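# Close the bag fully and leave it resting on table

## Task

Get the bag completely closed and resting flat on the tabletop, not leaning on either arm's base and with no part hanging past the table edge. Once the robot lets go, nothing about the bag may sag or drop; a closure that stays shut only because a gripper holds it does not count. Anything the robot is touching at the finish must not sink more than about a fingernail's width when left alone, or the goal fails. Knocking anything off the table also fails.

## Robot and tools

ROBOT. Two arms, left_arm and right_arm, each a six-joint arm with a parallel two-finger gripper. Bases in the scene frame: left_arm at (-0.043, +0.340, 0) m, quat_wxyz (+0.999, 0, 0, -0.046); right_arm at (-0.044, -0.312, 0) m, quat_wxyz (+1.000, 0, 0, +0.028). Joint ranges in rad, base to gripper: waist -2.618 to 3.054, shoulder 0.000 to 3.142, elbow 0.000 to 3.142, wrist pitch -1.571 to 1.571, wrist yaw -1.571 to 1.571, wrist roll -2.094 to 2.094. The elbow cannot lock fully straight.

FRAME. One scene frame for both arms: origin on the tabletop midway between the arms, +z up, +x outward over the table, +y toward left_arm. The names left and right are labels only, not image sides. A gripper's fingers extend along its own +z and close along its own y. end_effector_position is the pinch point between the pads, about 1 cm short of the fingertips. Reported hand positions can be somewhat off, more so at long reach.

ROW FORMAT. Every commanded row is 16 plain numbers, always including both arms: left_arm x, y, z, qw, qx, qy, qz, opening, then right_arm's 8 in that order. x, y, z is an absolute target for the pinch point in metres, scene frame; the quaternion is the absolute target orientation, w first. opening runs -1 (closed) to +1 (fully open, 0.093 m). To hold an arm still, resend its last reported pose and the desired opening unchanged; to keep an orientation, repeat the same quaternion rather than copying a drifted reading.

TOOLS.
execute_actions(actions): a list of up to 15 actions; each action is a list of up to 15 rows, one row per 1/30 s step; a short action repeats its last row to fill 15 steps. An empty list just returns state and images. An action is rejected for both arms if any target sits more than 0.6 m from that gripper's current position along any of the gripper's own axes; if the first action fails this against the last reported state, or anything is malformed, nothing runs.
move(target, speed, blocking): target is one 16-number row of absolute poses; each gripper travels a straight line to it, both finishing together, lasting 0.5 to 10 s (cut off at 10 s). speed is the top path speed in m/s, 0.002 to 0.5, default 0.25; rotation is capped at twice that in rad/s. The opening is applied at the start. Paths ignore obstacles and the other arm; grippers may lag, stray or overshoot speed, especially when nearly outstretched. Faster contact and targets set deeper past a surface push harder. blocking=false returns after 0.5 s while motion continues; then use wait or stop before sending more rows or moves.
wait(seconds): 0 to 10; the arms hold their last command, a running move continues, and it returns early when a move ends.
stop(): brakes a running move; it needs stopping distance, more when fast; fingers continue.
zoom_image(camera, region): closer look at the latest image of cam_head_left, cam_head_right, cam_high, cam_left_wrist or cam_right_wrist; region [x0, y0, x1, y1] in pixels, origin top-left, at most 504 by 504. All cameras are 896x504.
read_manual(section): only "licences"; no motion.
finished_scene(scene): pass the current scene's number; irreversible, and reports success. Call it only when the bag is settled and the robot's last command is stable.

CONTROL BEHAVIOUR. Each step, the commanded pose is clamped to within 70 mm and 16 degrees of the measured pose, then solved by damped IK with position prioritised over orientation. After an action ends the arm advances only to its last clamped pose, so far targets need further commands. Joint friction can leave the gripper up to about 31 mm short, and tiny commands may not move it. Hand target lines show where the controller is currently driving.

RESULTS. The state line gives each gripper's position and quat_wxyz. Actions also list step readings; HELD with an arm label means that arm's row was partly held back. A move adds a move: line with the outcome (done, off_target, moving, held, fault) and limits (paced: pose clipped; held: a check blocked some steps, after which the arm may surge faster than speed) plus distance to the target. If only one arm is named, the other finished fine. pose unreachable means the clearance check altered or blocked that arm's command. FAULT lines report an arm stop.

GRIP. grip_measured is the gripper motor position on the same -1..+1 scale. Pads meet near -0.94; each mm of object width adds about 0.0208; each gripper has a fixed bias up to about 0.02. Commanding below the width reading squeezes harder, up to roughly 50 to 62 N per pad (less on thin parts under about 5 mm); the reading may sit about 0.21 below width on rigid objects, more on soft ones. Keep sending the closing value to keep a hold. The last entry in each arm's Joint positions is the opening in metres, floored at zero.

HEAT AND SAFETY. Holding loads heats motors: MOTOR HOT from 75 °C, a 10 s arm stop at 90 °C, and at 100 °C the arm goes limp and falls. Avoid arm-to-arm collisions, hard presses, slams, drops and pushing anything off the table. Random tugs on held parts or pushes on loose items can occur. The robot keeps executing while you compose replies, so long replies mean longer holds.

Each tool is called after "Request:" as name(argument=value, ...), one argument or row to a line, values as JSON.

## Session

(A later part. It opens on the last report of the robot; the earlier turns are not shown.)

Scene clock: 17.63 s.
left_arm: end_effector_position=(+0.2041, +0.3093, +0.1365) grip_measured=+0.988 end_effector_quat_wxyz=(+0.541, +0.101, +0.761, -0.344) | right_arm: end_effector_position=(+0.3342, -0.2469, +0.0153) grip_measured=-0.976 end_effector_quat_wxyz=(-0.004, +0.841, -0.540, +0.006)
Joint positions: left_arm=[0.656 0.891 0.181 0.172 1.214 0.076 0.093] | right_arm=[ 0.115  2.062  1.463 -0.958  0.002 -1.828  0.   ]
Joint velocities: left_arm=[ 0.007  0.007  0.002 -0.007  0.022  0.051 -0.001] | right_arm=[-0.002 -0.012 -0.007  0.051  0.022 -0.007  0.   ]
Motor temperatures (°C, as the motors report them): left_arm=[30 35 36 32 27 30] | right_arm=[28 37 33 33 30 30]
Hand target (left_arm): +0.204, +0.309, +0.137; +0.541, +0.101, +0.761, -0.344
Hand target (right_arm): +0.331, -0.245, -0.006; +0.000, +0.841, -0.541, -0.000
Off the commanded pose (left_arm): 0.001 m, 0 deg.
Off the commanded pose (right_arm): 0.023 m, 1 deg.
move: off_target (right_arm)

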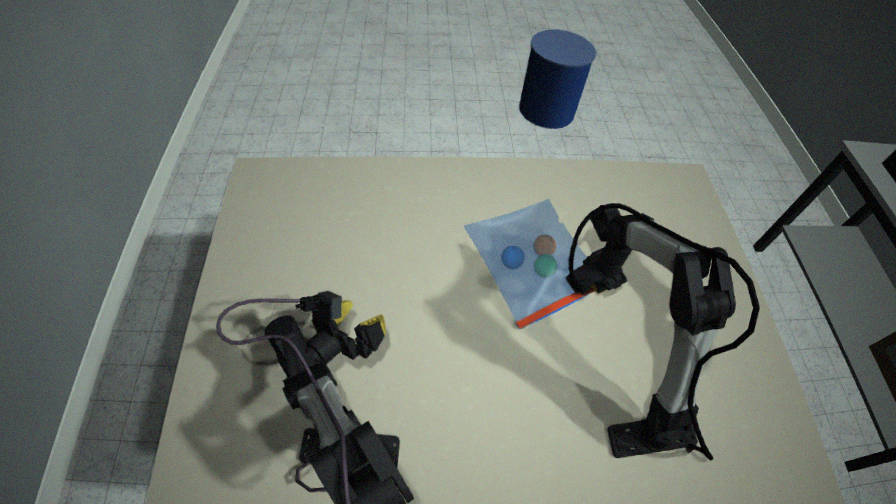

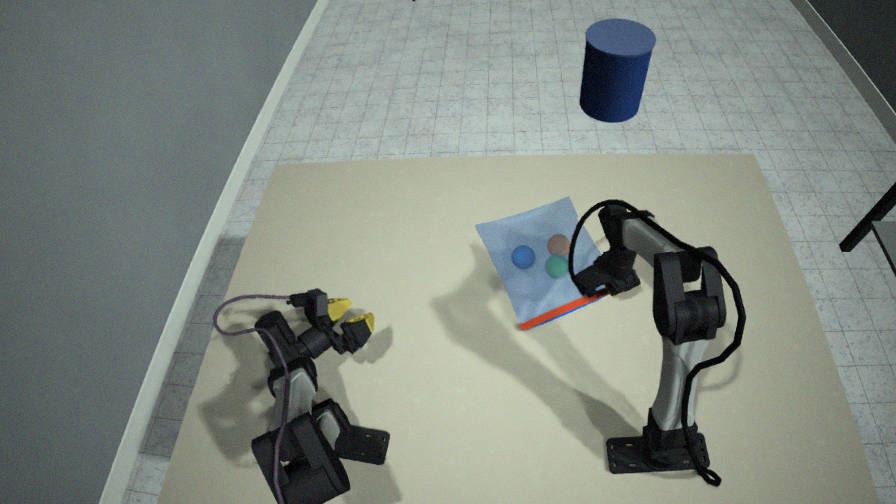

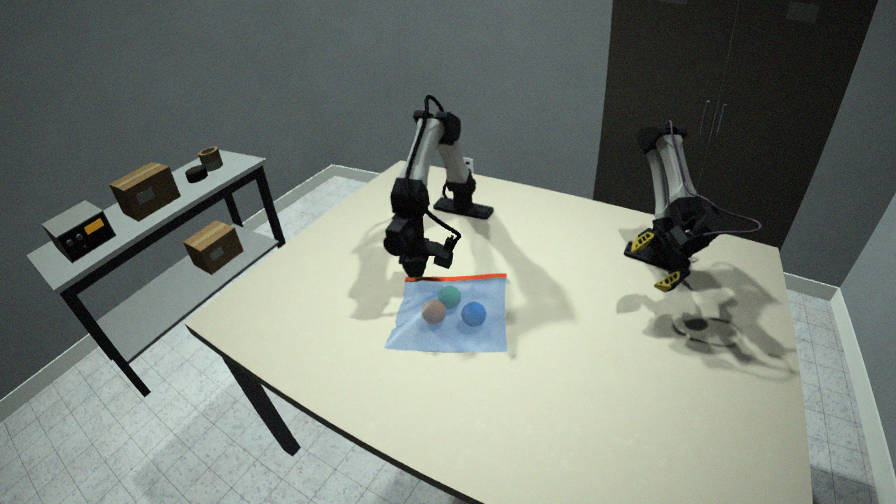

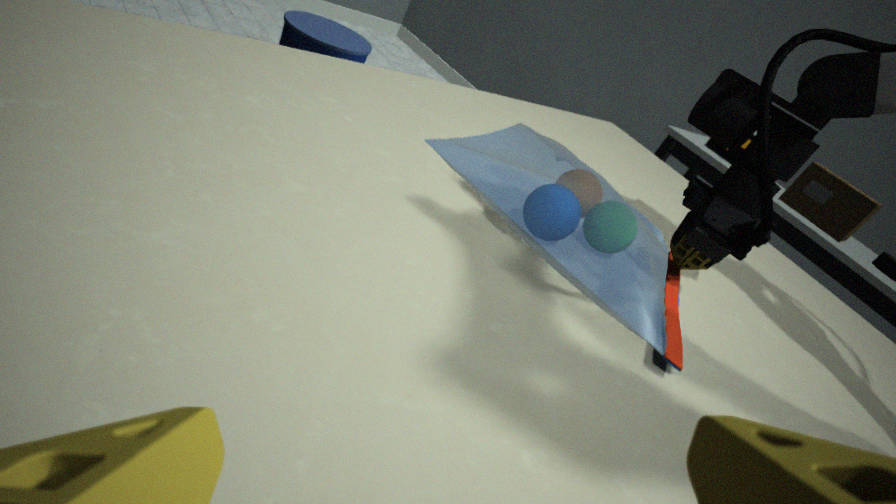

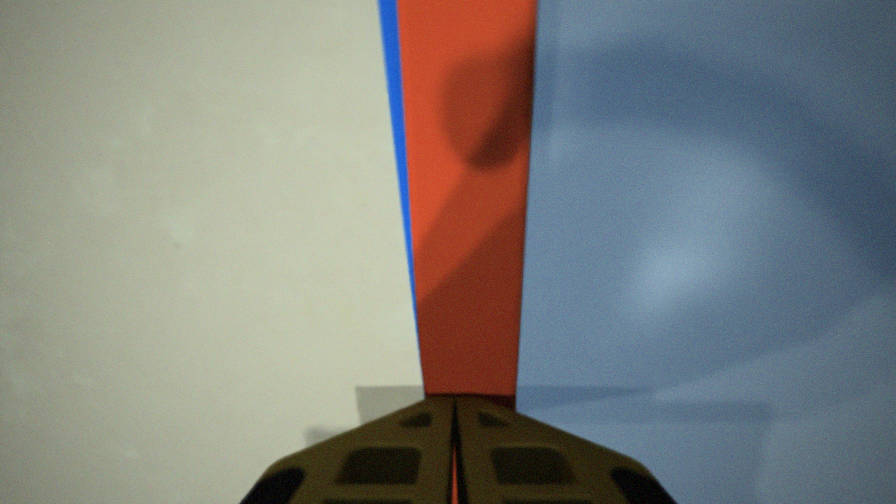

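Request:
move(
  target=[0.204,0.309,0.137,0.541,0.101,0.761,-0.344,1,0.326,-0.2257,0.052,0,-0.841,0.541,0,-1],
  speed=0.1,
)

Request:
move(
  target=[0.204,0.309,0.137,0.541,0.101,0.761,-0.344,1,0.326,-0.2257,-0.009,0,-0.841,0.541,0,-1],
  speed=0.08,
)

Scene clock: 19.87 s.
left_arm: end_effector_position=(+0.2041, +0.3093, +0.1365) grip_measured=+0.988 end_effector_quat_wxyz=(+0.541, +0.101, +0.761, -0.344) | right_arm: end_effector_position=(+0.3216, -0.2295, +0.0412) grip_measured=-0.976 end_effector_quat_wxyz=(+0.010, +0.841, -0.540, -0.008)
Joint positions: left_arm=[0.656 0.891 0.181 0.172 1.214 0.076 0.093] | right_arm=[ 0.167  2.033  1.527 -1.09   0.002 -1.776  0.   ]
Joint velocities: left_arm=[-0.012 -0.007  0.012 -0.007 -0.037 -0.037 -0.   ] | right_arm=[ 0.007 -0.017 -0.002 -0.007 -0.051 -0.037  0.   ]
Motor temperatures (°C, as the motors report them): left_arm=[30 35 36 32 27 30] | right_arm=[28 38 33 33 30 30]
Hand target (left_arm): +0.204, +0.309, +0.137; +0.541, +0.101, +0.761, -0.344
Hand target (right_arm): +0.326, -0.226, +0.052; -0.000, +0.841, -0.541, -0.000
Off the commanded pose (left_arm): 0.001 m, 0 deg.
Off the commanded pose (right_arm): 0.012 m, 1 deg.
move: off_target (right_arm)

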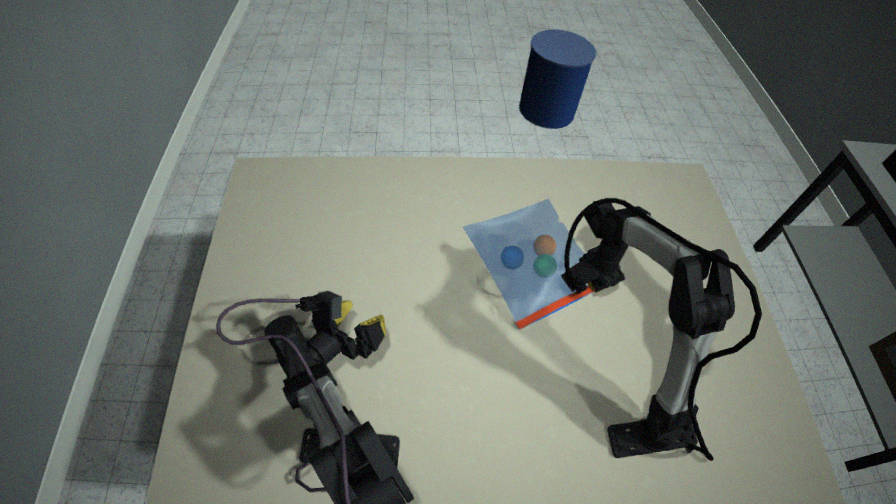

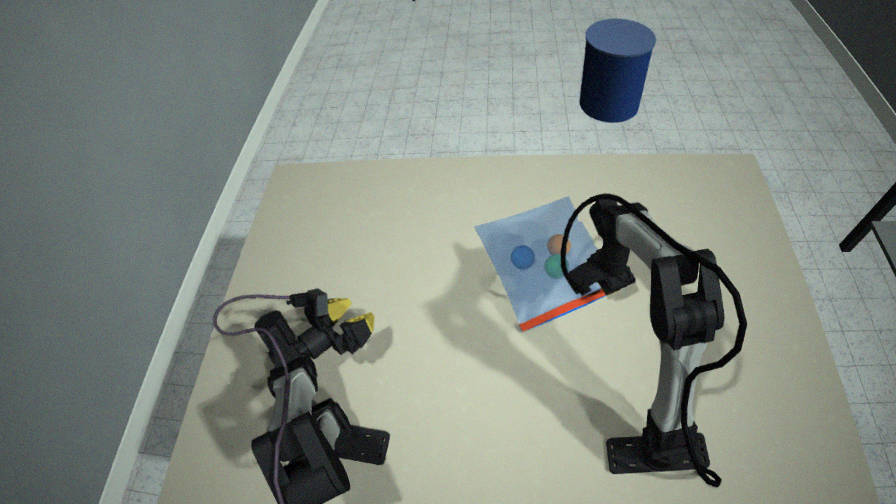

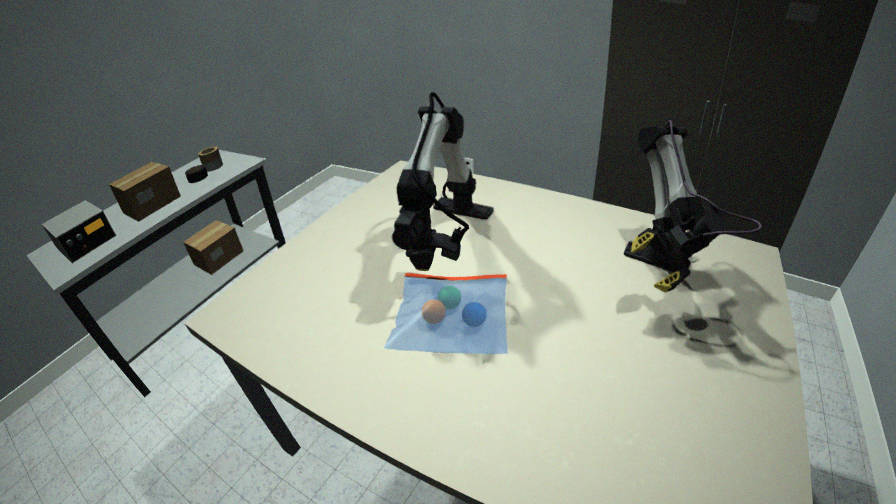

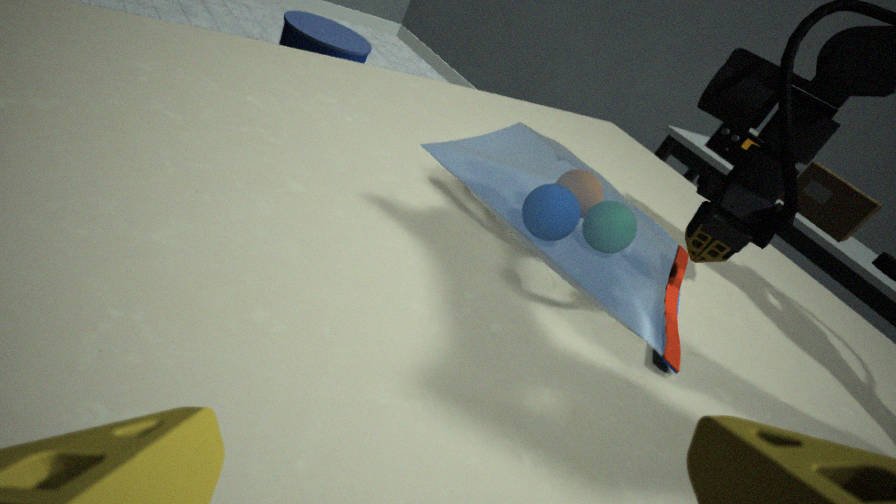

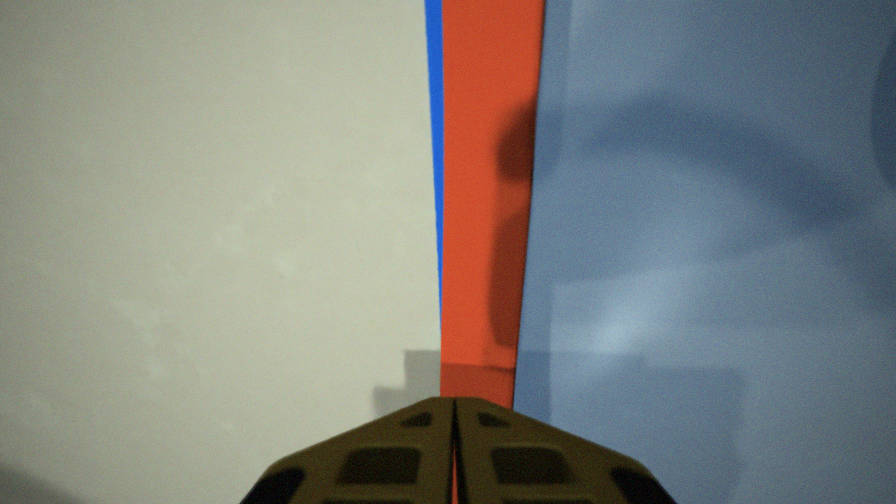

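Scene clock: 20.73 s.
left_arm: end_effector_position=(+0.2041, +0.3093, +0.1365) grip_measured=+0.988 end_effector_quat_wxyz=(+0.541, +0.101, +0.761, -0.344) | right_arm: end_effector_position=(+0.3280, -0.2281, +0.0153) grip_measured=-0.976 end_effector_quat_wxyz=(-0.003, +0.841, -0.541, +0.005)
Joint positions: left_arm=[0.656 0.891 0.181 0.172 1.214 0.076 0.093] | right_arm=[ 0.167  2.055  1.453 -0.957  0.002 -1.775  0.   ]
Joint velocities: left_arm=[-0.012  0.007 -0.007 -0.007 -0.022 -0.037 -0.   ] | right_arm=[ 0.012 -0.007 -0.007  0.051  0.051  0.037  0.   ]
Motor temperatures (°C, as the motors report them): left_arm=[30 35 36 32 27 30] | right_arm=[28 38 33 33 30 30]
Hand target (left_arm): +0.204, +0.309, +0.137; +0.541, +0.101, +0.761, -0.344
Hand target (right_arm): +0.325, -0.226, -0.008; +0.001, +0.841, -0.541, -0.001
Off the commanded pose (left_arm): 0.001 m, 0 deg.
Off the commanded pose (right_arm): 0.024 m, 1 deg.
move: off_target (right_arm)

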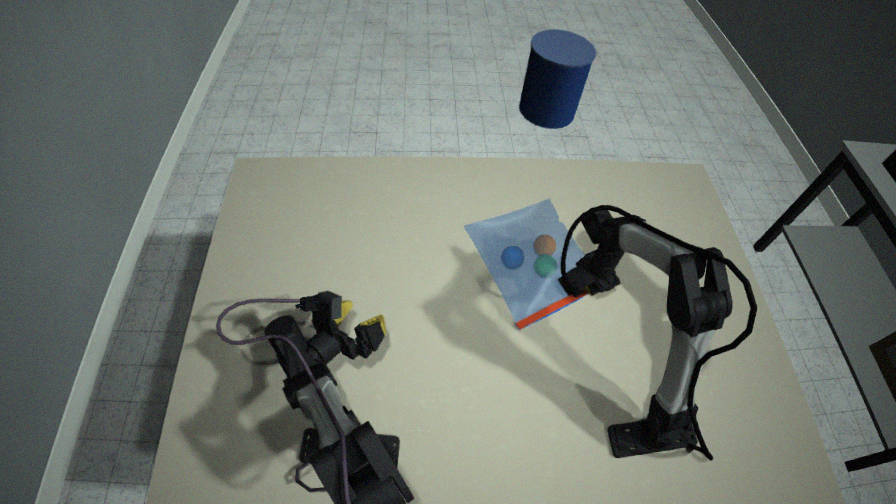

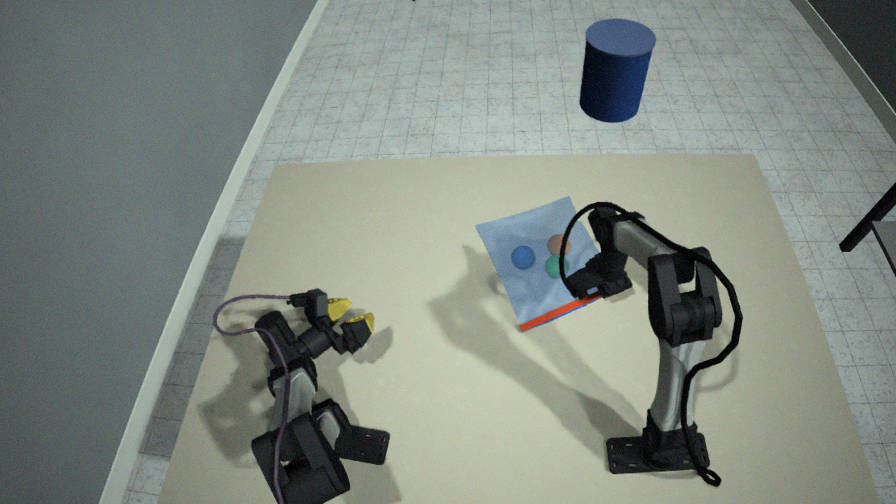

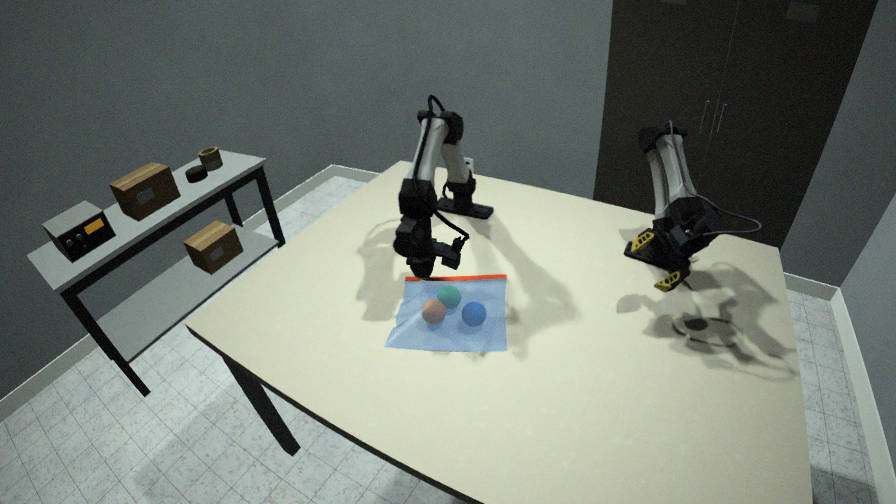

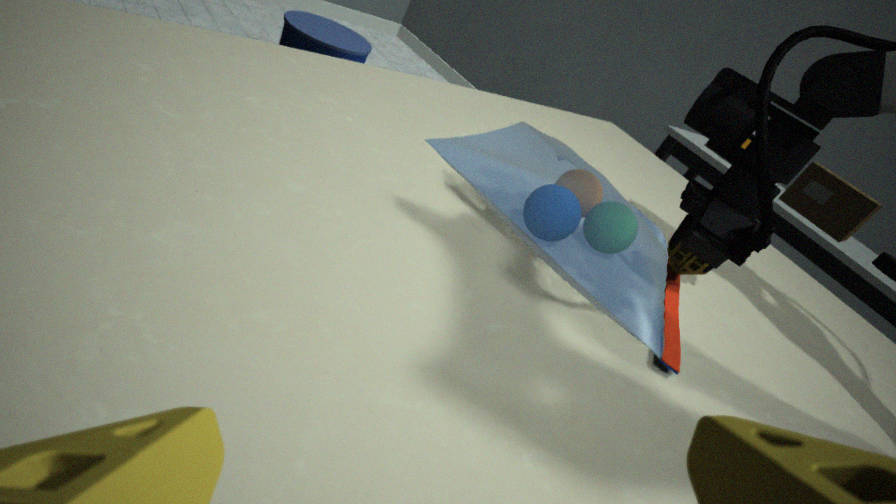

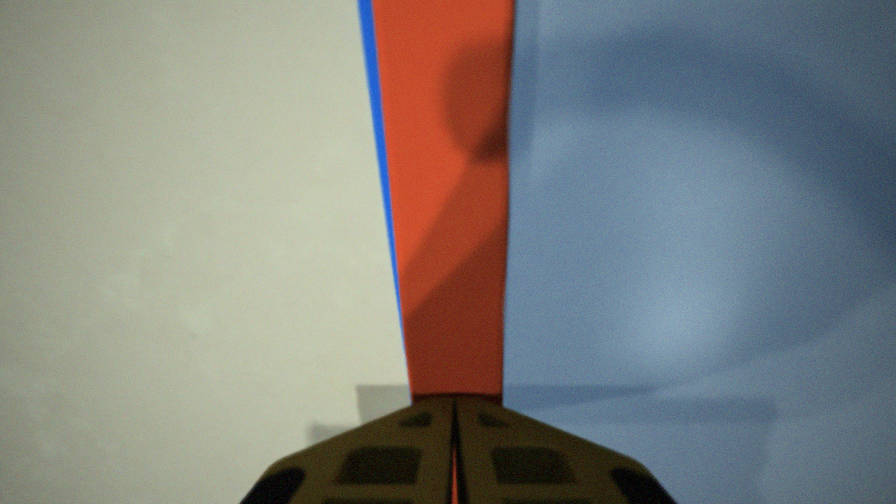

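Request:
execute_actions(
  actions=[],
)

Scene clock: 22.20 s.
left_arm: end_effector_position=(+0.2041, +0.3093, +0.1365) grip_measured=+0.988 end_effector_quat_wxyz=(+0.541, +0.101, +0.761, -0.344) | right_arm: end_effector_position=(+0.3280, -0.2281, +0.0153) grip_measured=-0.976 end_effector_quat_wxyz=(-0.003, +0.841, -0.541, +0.005)
Joint positions: left_arm=[0.656 0.891 0.181 0.172 1.214 0.076 0.093] | right_arm=[ 0.167  2.055  1.453 -0.957  0.002 -1.775  0.   ]
Joint velocities: left_arm=[ 0.002 -0.002 -0.002 -0.022 -0.022 -0.051  0.002] | right_arm=[-0.007 -0.007 -0.002 -0.051 -0.037  0.037  0.   ]
Motor temperatures (°C, as the motors report them): left_arm=[30 35 37 32 27 30] | right_arm=[28 38 33 33 30 30]
Hand target (left_arm): +0.204, +0.309, +0.137; +0.541, +0.101, +0.761, -0.344
Hand target (right_arm): +0.325, -0.226, -0.008; +0.001, +0.841, -0.541, -0.001
Off the commanded pose (left_arm): 0.001 m, 0 deg.
Off the commanded pose (right_arm): 0.024 m, 1 deg.

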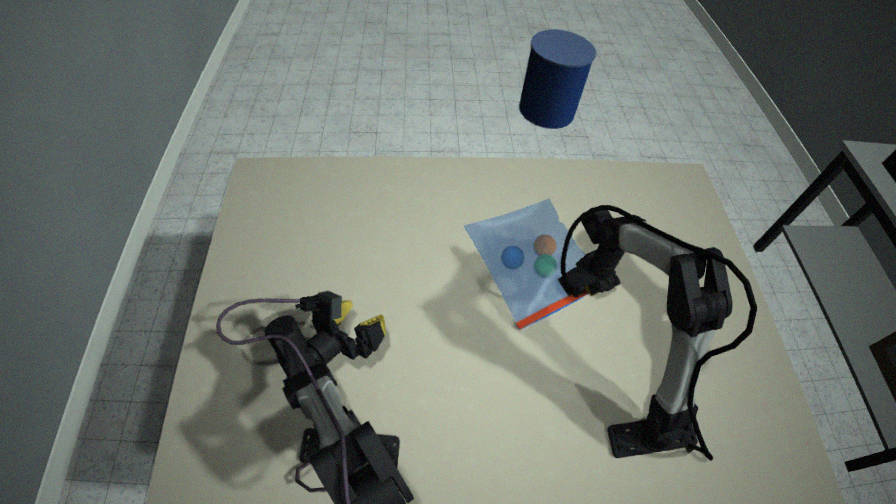

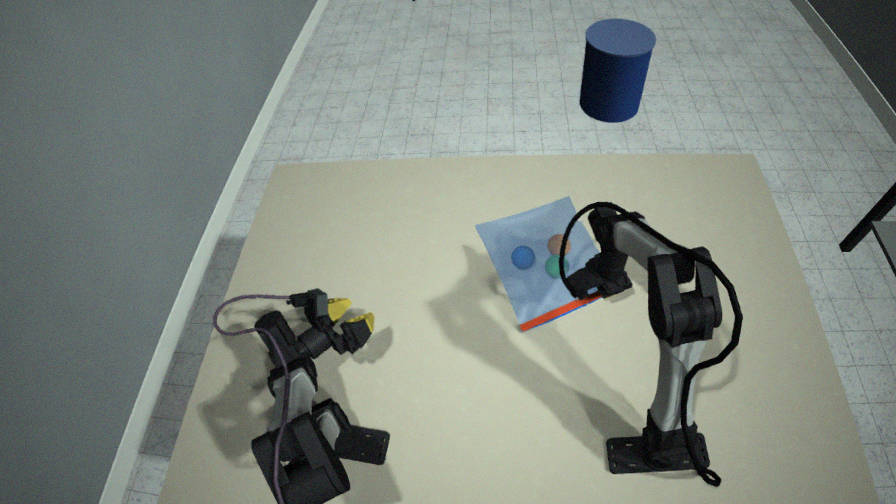

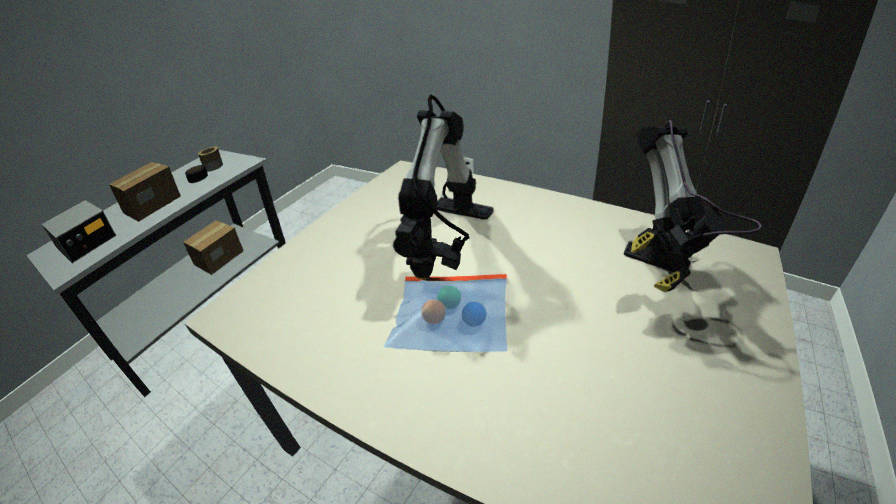

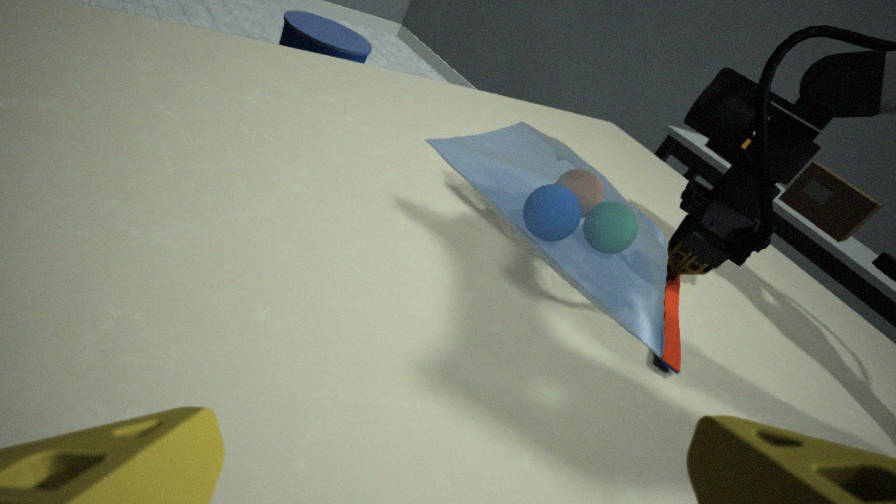

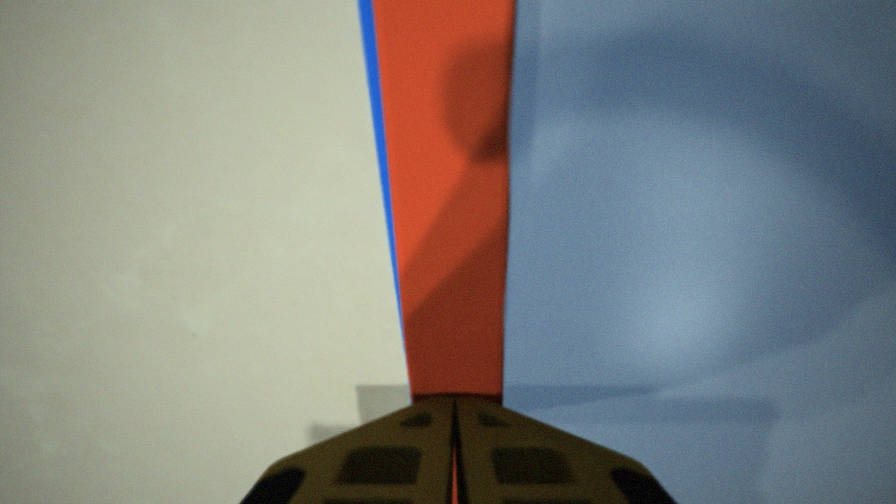

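Request:
move(
  target=[0.204,0.309,0.137,0.541,0.101,0.761,-0.344,1, 0.317,-0.208,0.052,0,-0.841,0.541,0,-1],
  speed=0.1,
)

Request:
move(
  target=[0.204,0.309,0.137,0.541,0.101,0.761,-0.344,1, 0.317,-0.208,-0.009,0,-0.841,0.541,0,-1],
  speed=0.08,
)

Scene clock: 23.73 s.
left_arm: end_effector_position=(+0.2041, +0.3093, +0.1365) grip_measured=+0.988 end_effector_quat_wxyz=(+0.541, +0.101, +0.761, -0.344) | right_arm: end_effector_position=(+0.3128, -0.2122, +0.0410) grip_measured=-0.976 end_effector_quat_wxyz=(+0.011, +0.841, -0.540, -0.007)
Joint positions: left_arm=[0.656 0.891 0.181 0.172 1.214 0.076 0.093] | right_arm=[ 0.219  2.017  1.503 -1.082  0.004 -1.725  0.   ]
Joint velocities: left_arm=[-0.012 -0.027  0.002 -0.007 -0.081  0.051  0.001] | right_arm=[ 0.002  0.002 -0.007 -0.139 -0.007 -0.051  0.   ]
Motor temperatures (°C, as the motors report them): left_arm=[30 35 37 33 27 30] | right_arm=[28 39 33 33 30 30]
Hand target (left_arm): +0.204, +0.309, +0.137; +0.541, +0.101, +0.761, -0.344
Hand target (right_arm): +0.316, -0.208, +0.052; -0.000, +0.841, -0.541, -0.001
Off the commanded pose (left_arm): 0.001 m, 0 deg.
Off the commanded pose (right_arm): 0.012 m, 1 deg.
move: off_target (right_arm)

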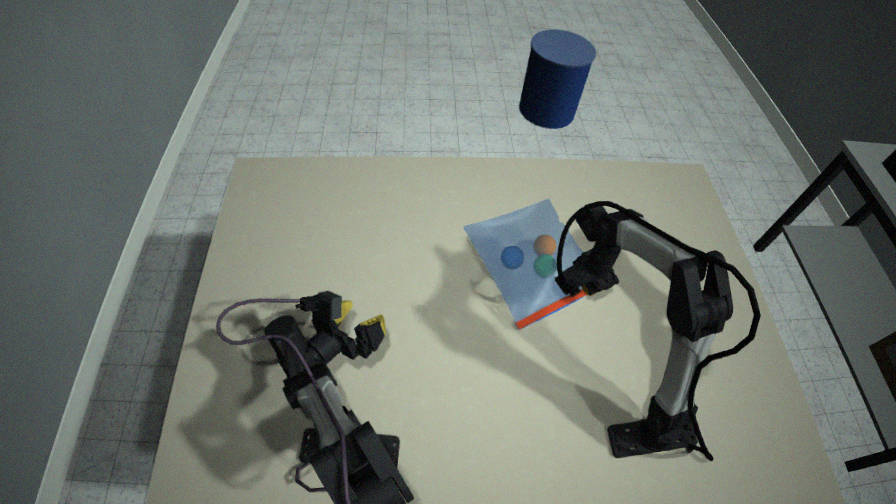

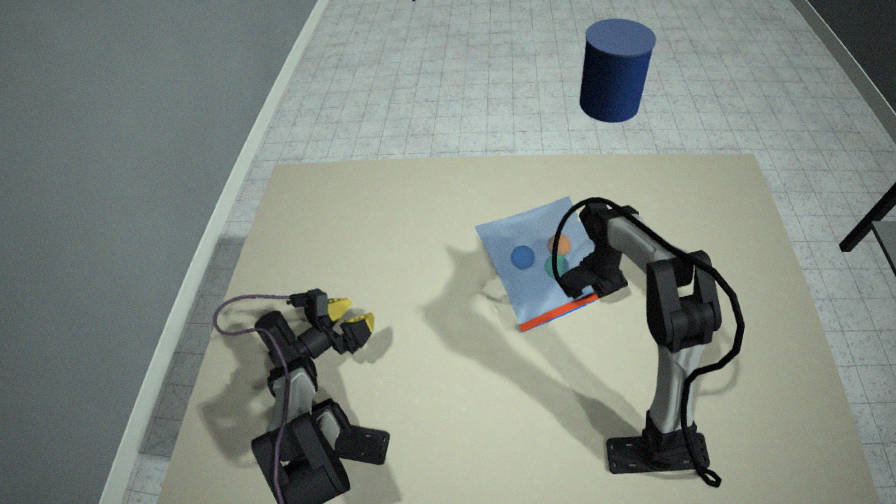

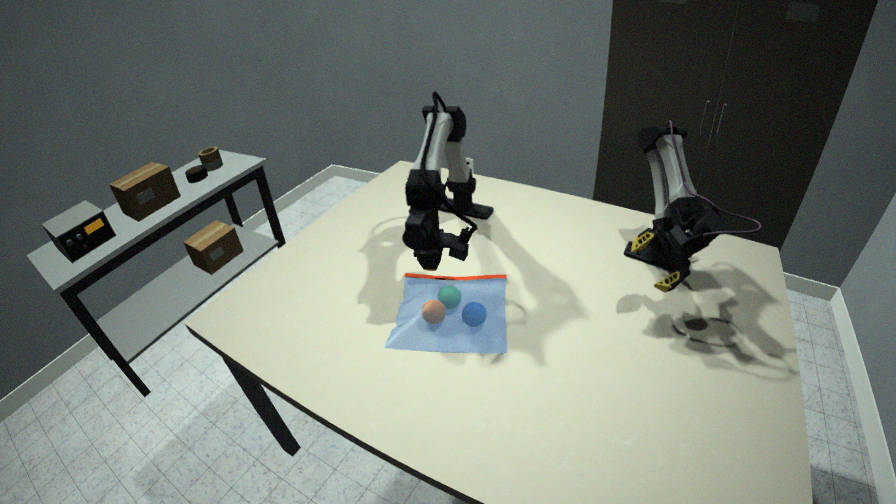

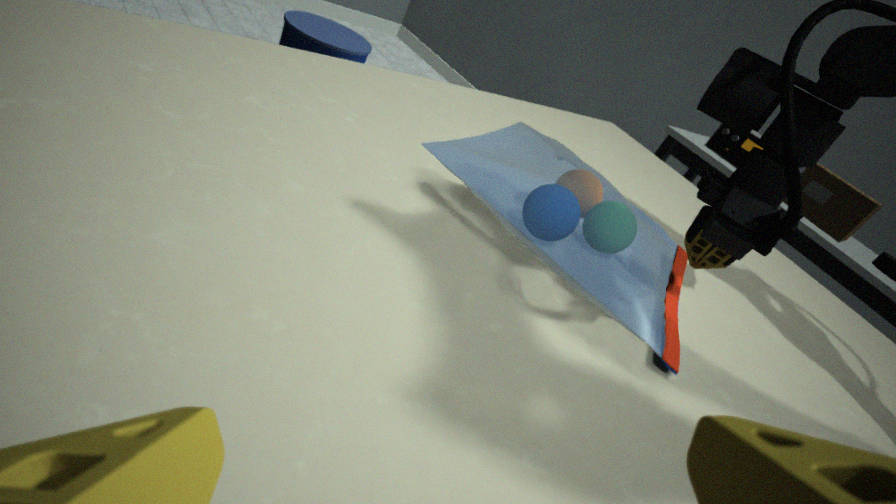

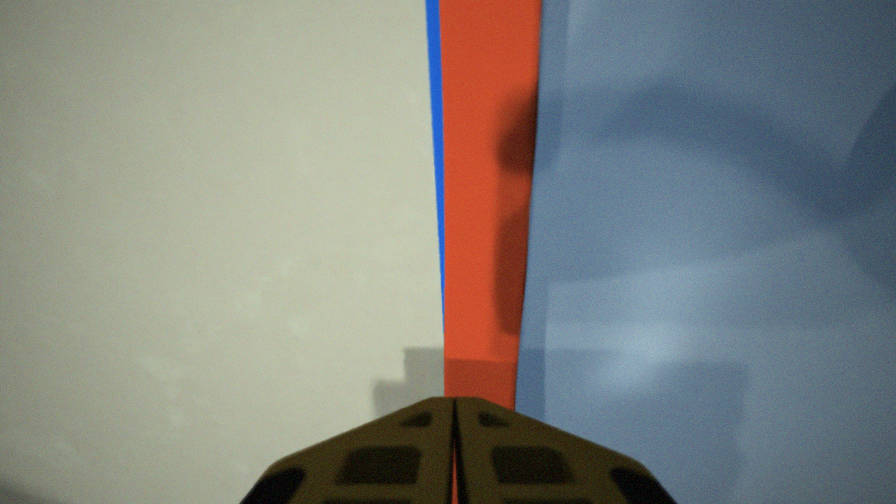

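Scene clock: 24.60 s.
left_arm: end_effector_position=(+0.2041, +0.3093, +0.1365) grip_measured=+0.988 end_effector_quat_wxyz=(+0.541, +0.101, +0.761, -0.344) | right_arm: end_effector_position=(+0.3190, -0.2104, +0.0152) grip_measured=-0.976 end_effector_quat_wxyz=(-0.003, +0.841, -0.541, +0.005)
Joint positions: left_arm=[0.656 0.891 0.181 0.172 1.214 0.076 0.093] | right_arm=[ 0.219  2.041  1.43  -0.95   0.004 -1.724  0.   ]
Joint velocities: left_arm=[ 0.007  0.007  0.007  0.007 -0.051 -0.007  0.001] | right_arm=[-0.002  0.012  0.002 -0.037 -0.037 -0.037  0.   ]
Motor temperatures (°C, as the motors report them): left_arm=[30 35 37 33 27 30] | right_arm=[28 39 33 33 30 30]
Hand target (left_arm): +0.204, +0.309, +0.137; +0.541, +0.101, +0.761, -0.344
Hand target (right_arm): +0.316, -0.208, -0.007; +0.001, +0.841, -0.541, -0.001
Off the commanded pose (left_arm): 0.001 m, 0 deg.
Off the commanded pose (right_arm): 0.024 m, 1 deg.
move: off_target (right_arm)

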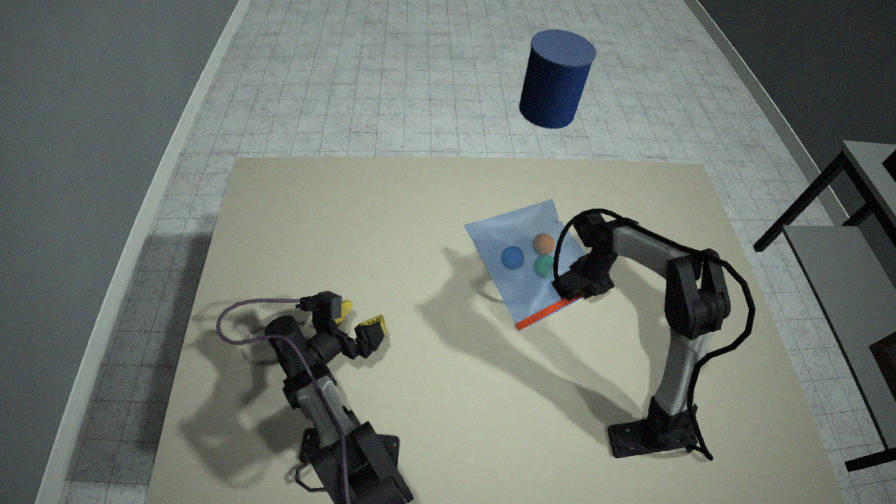

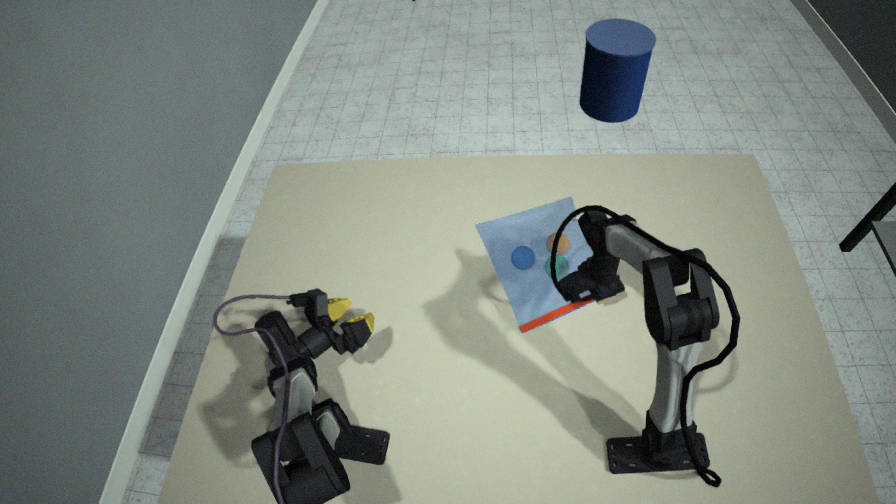

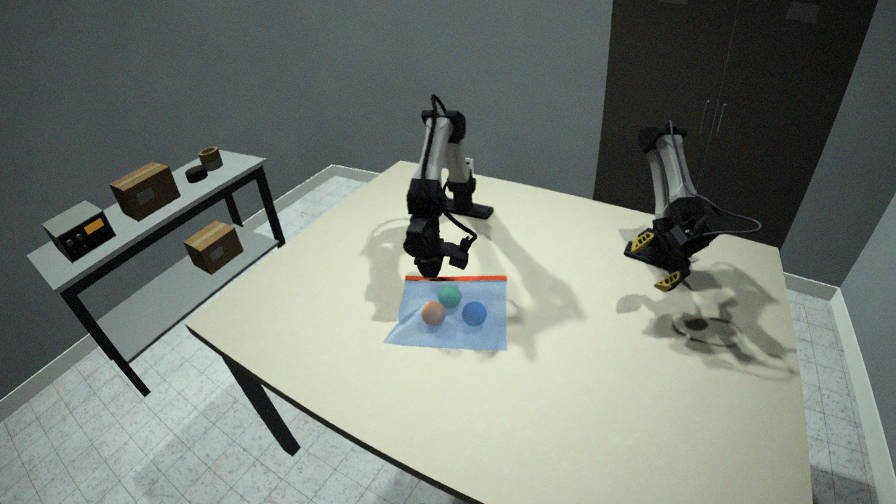

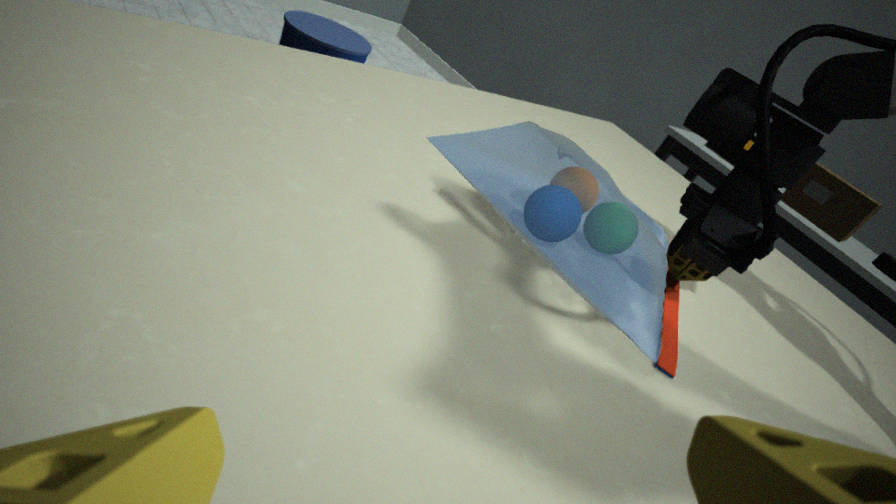

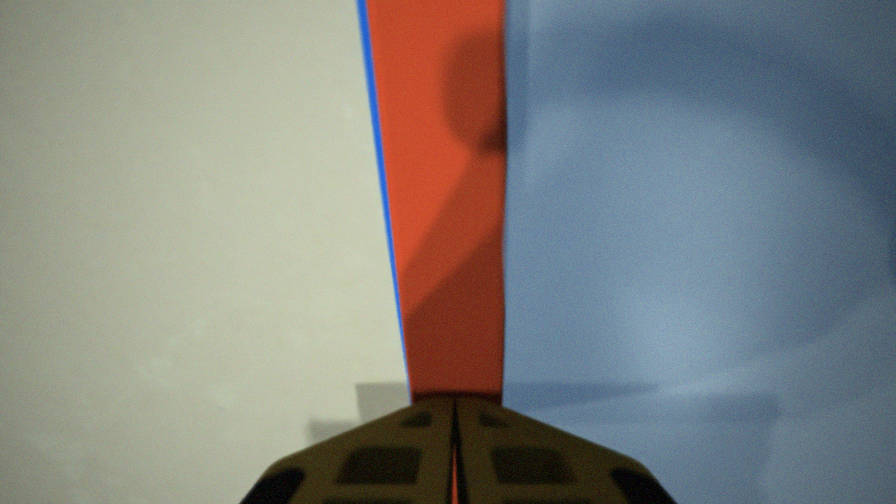

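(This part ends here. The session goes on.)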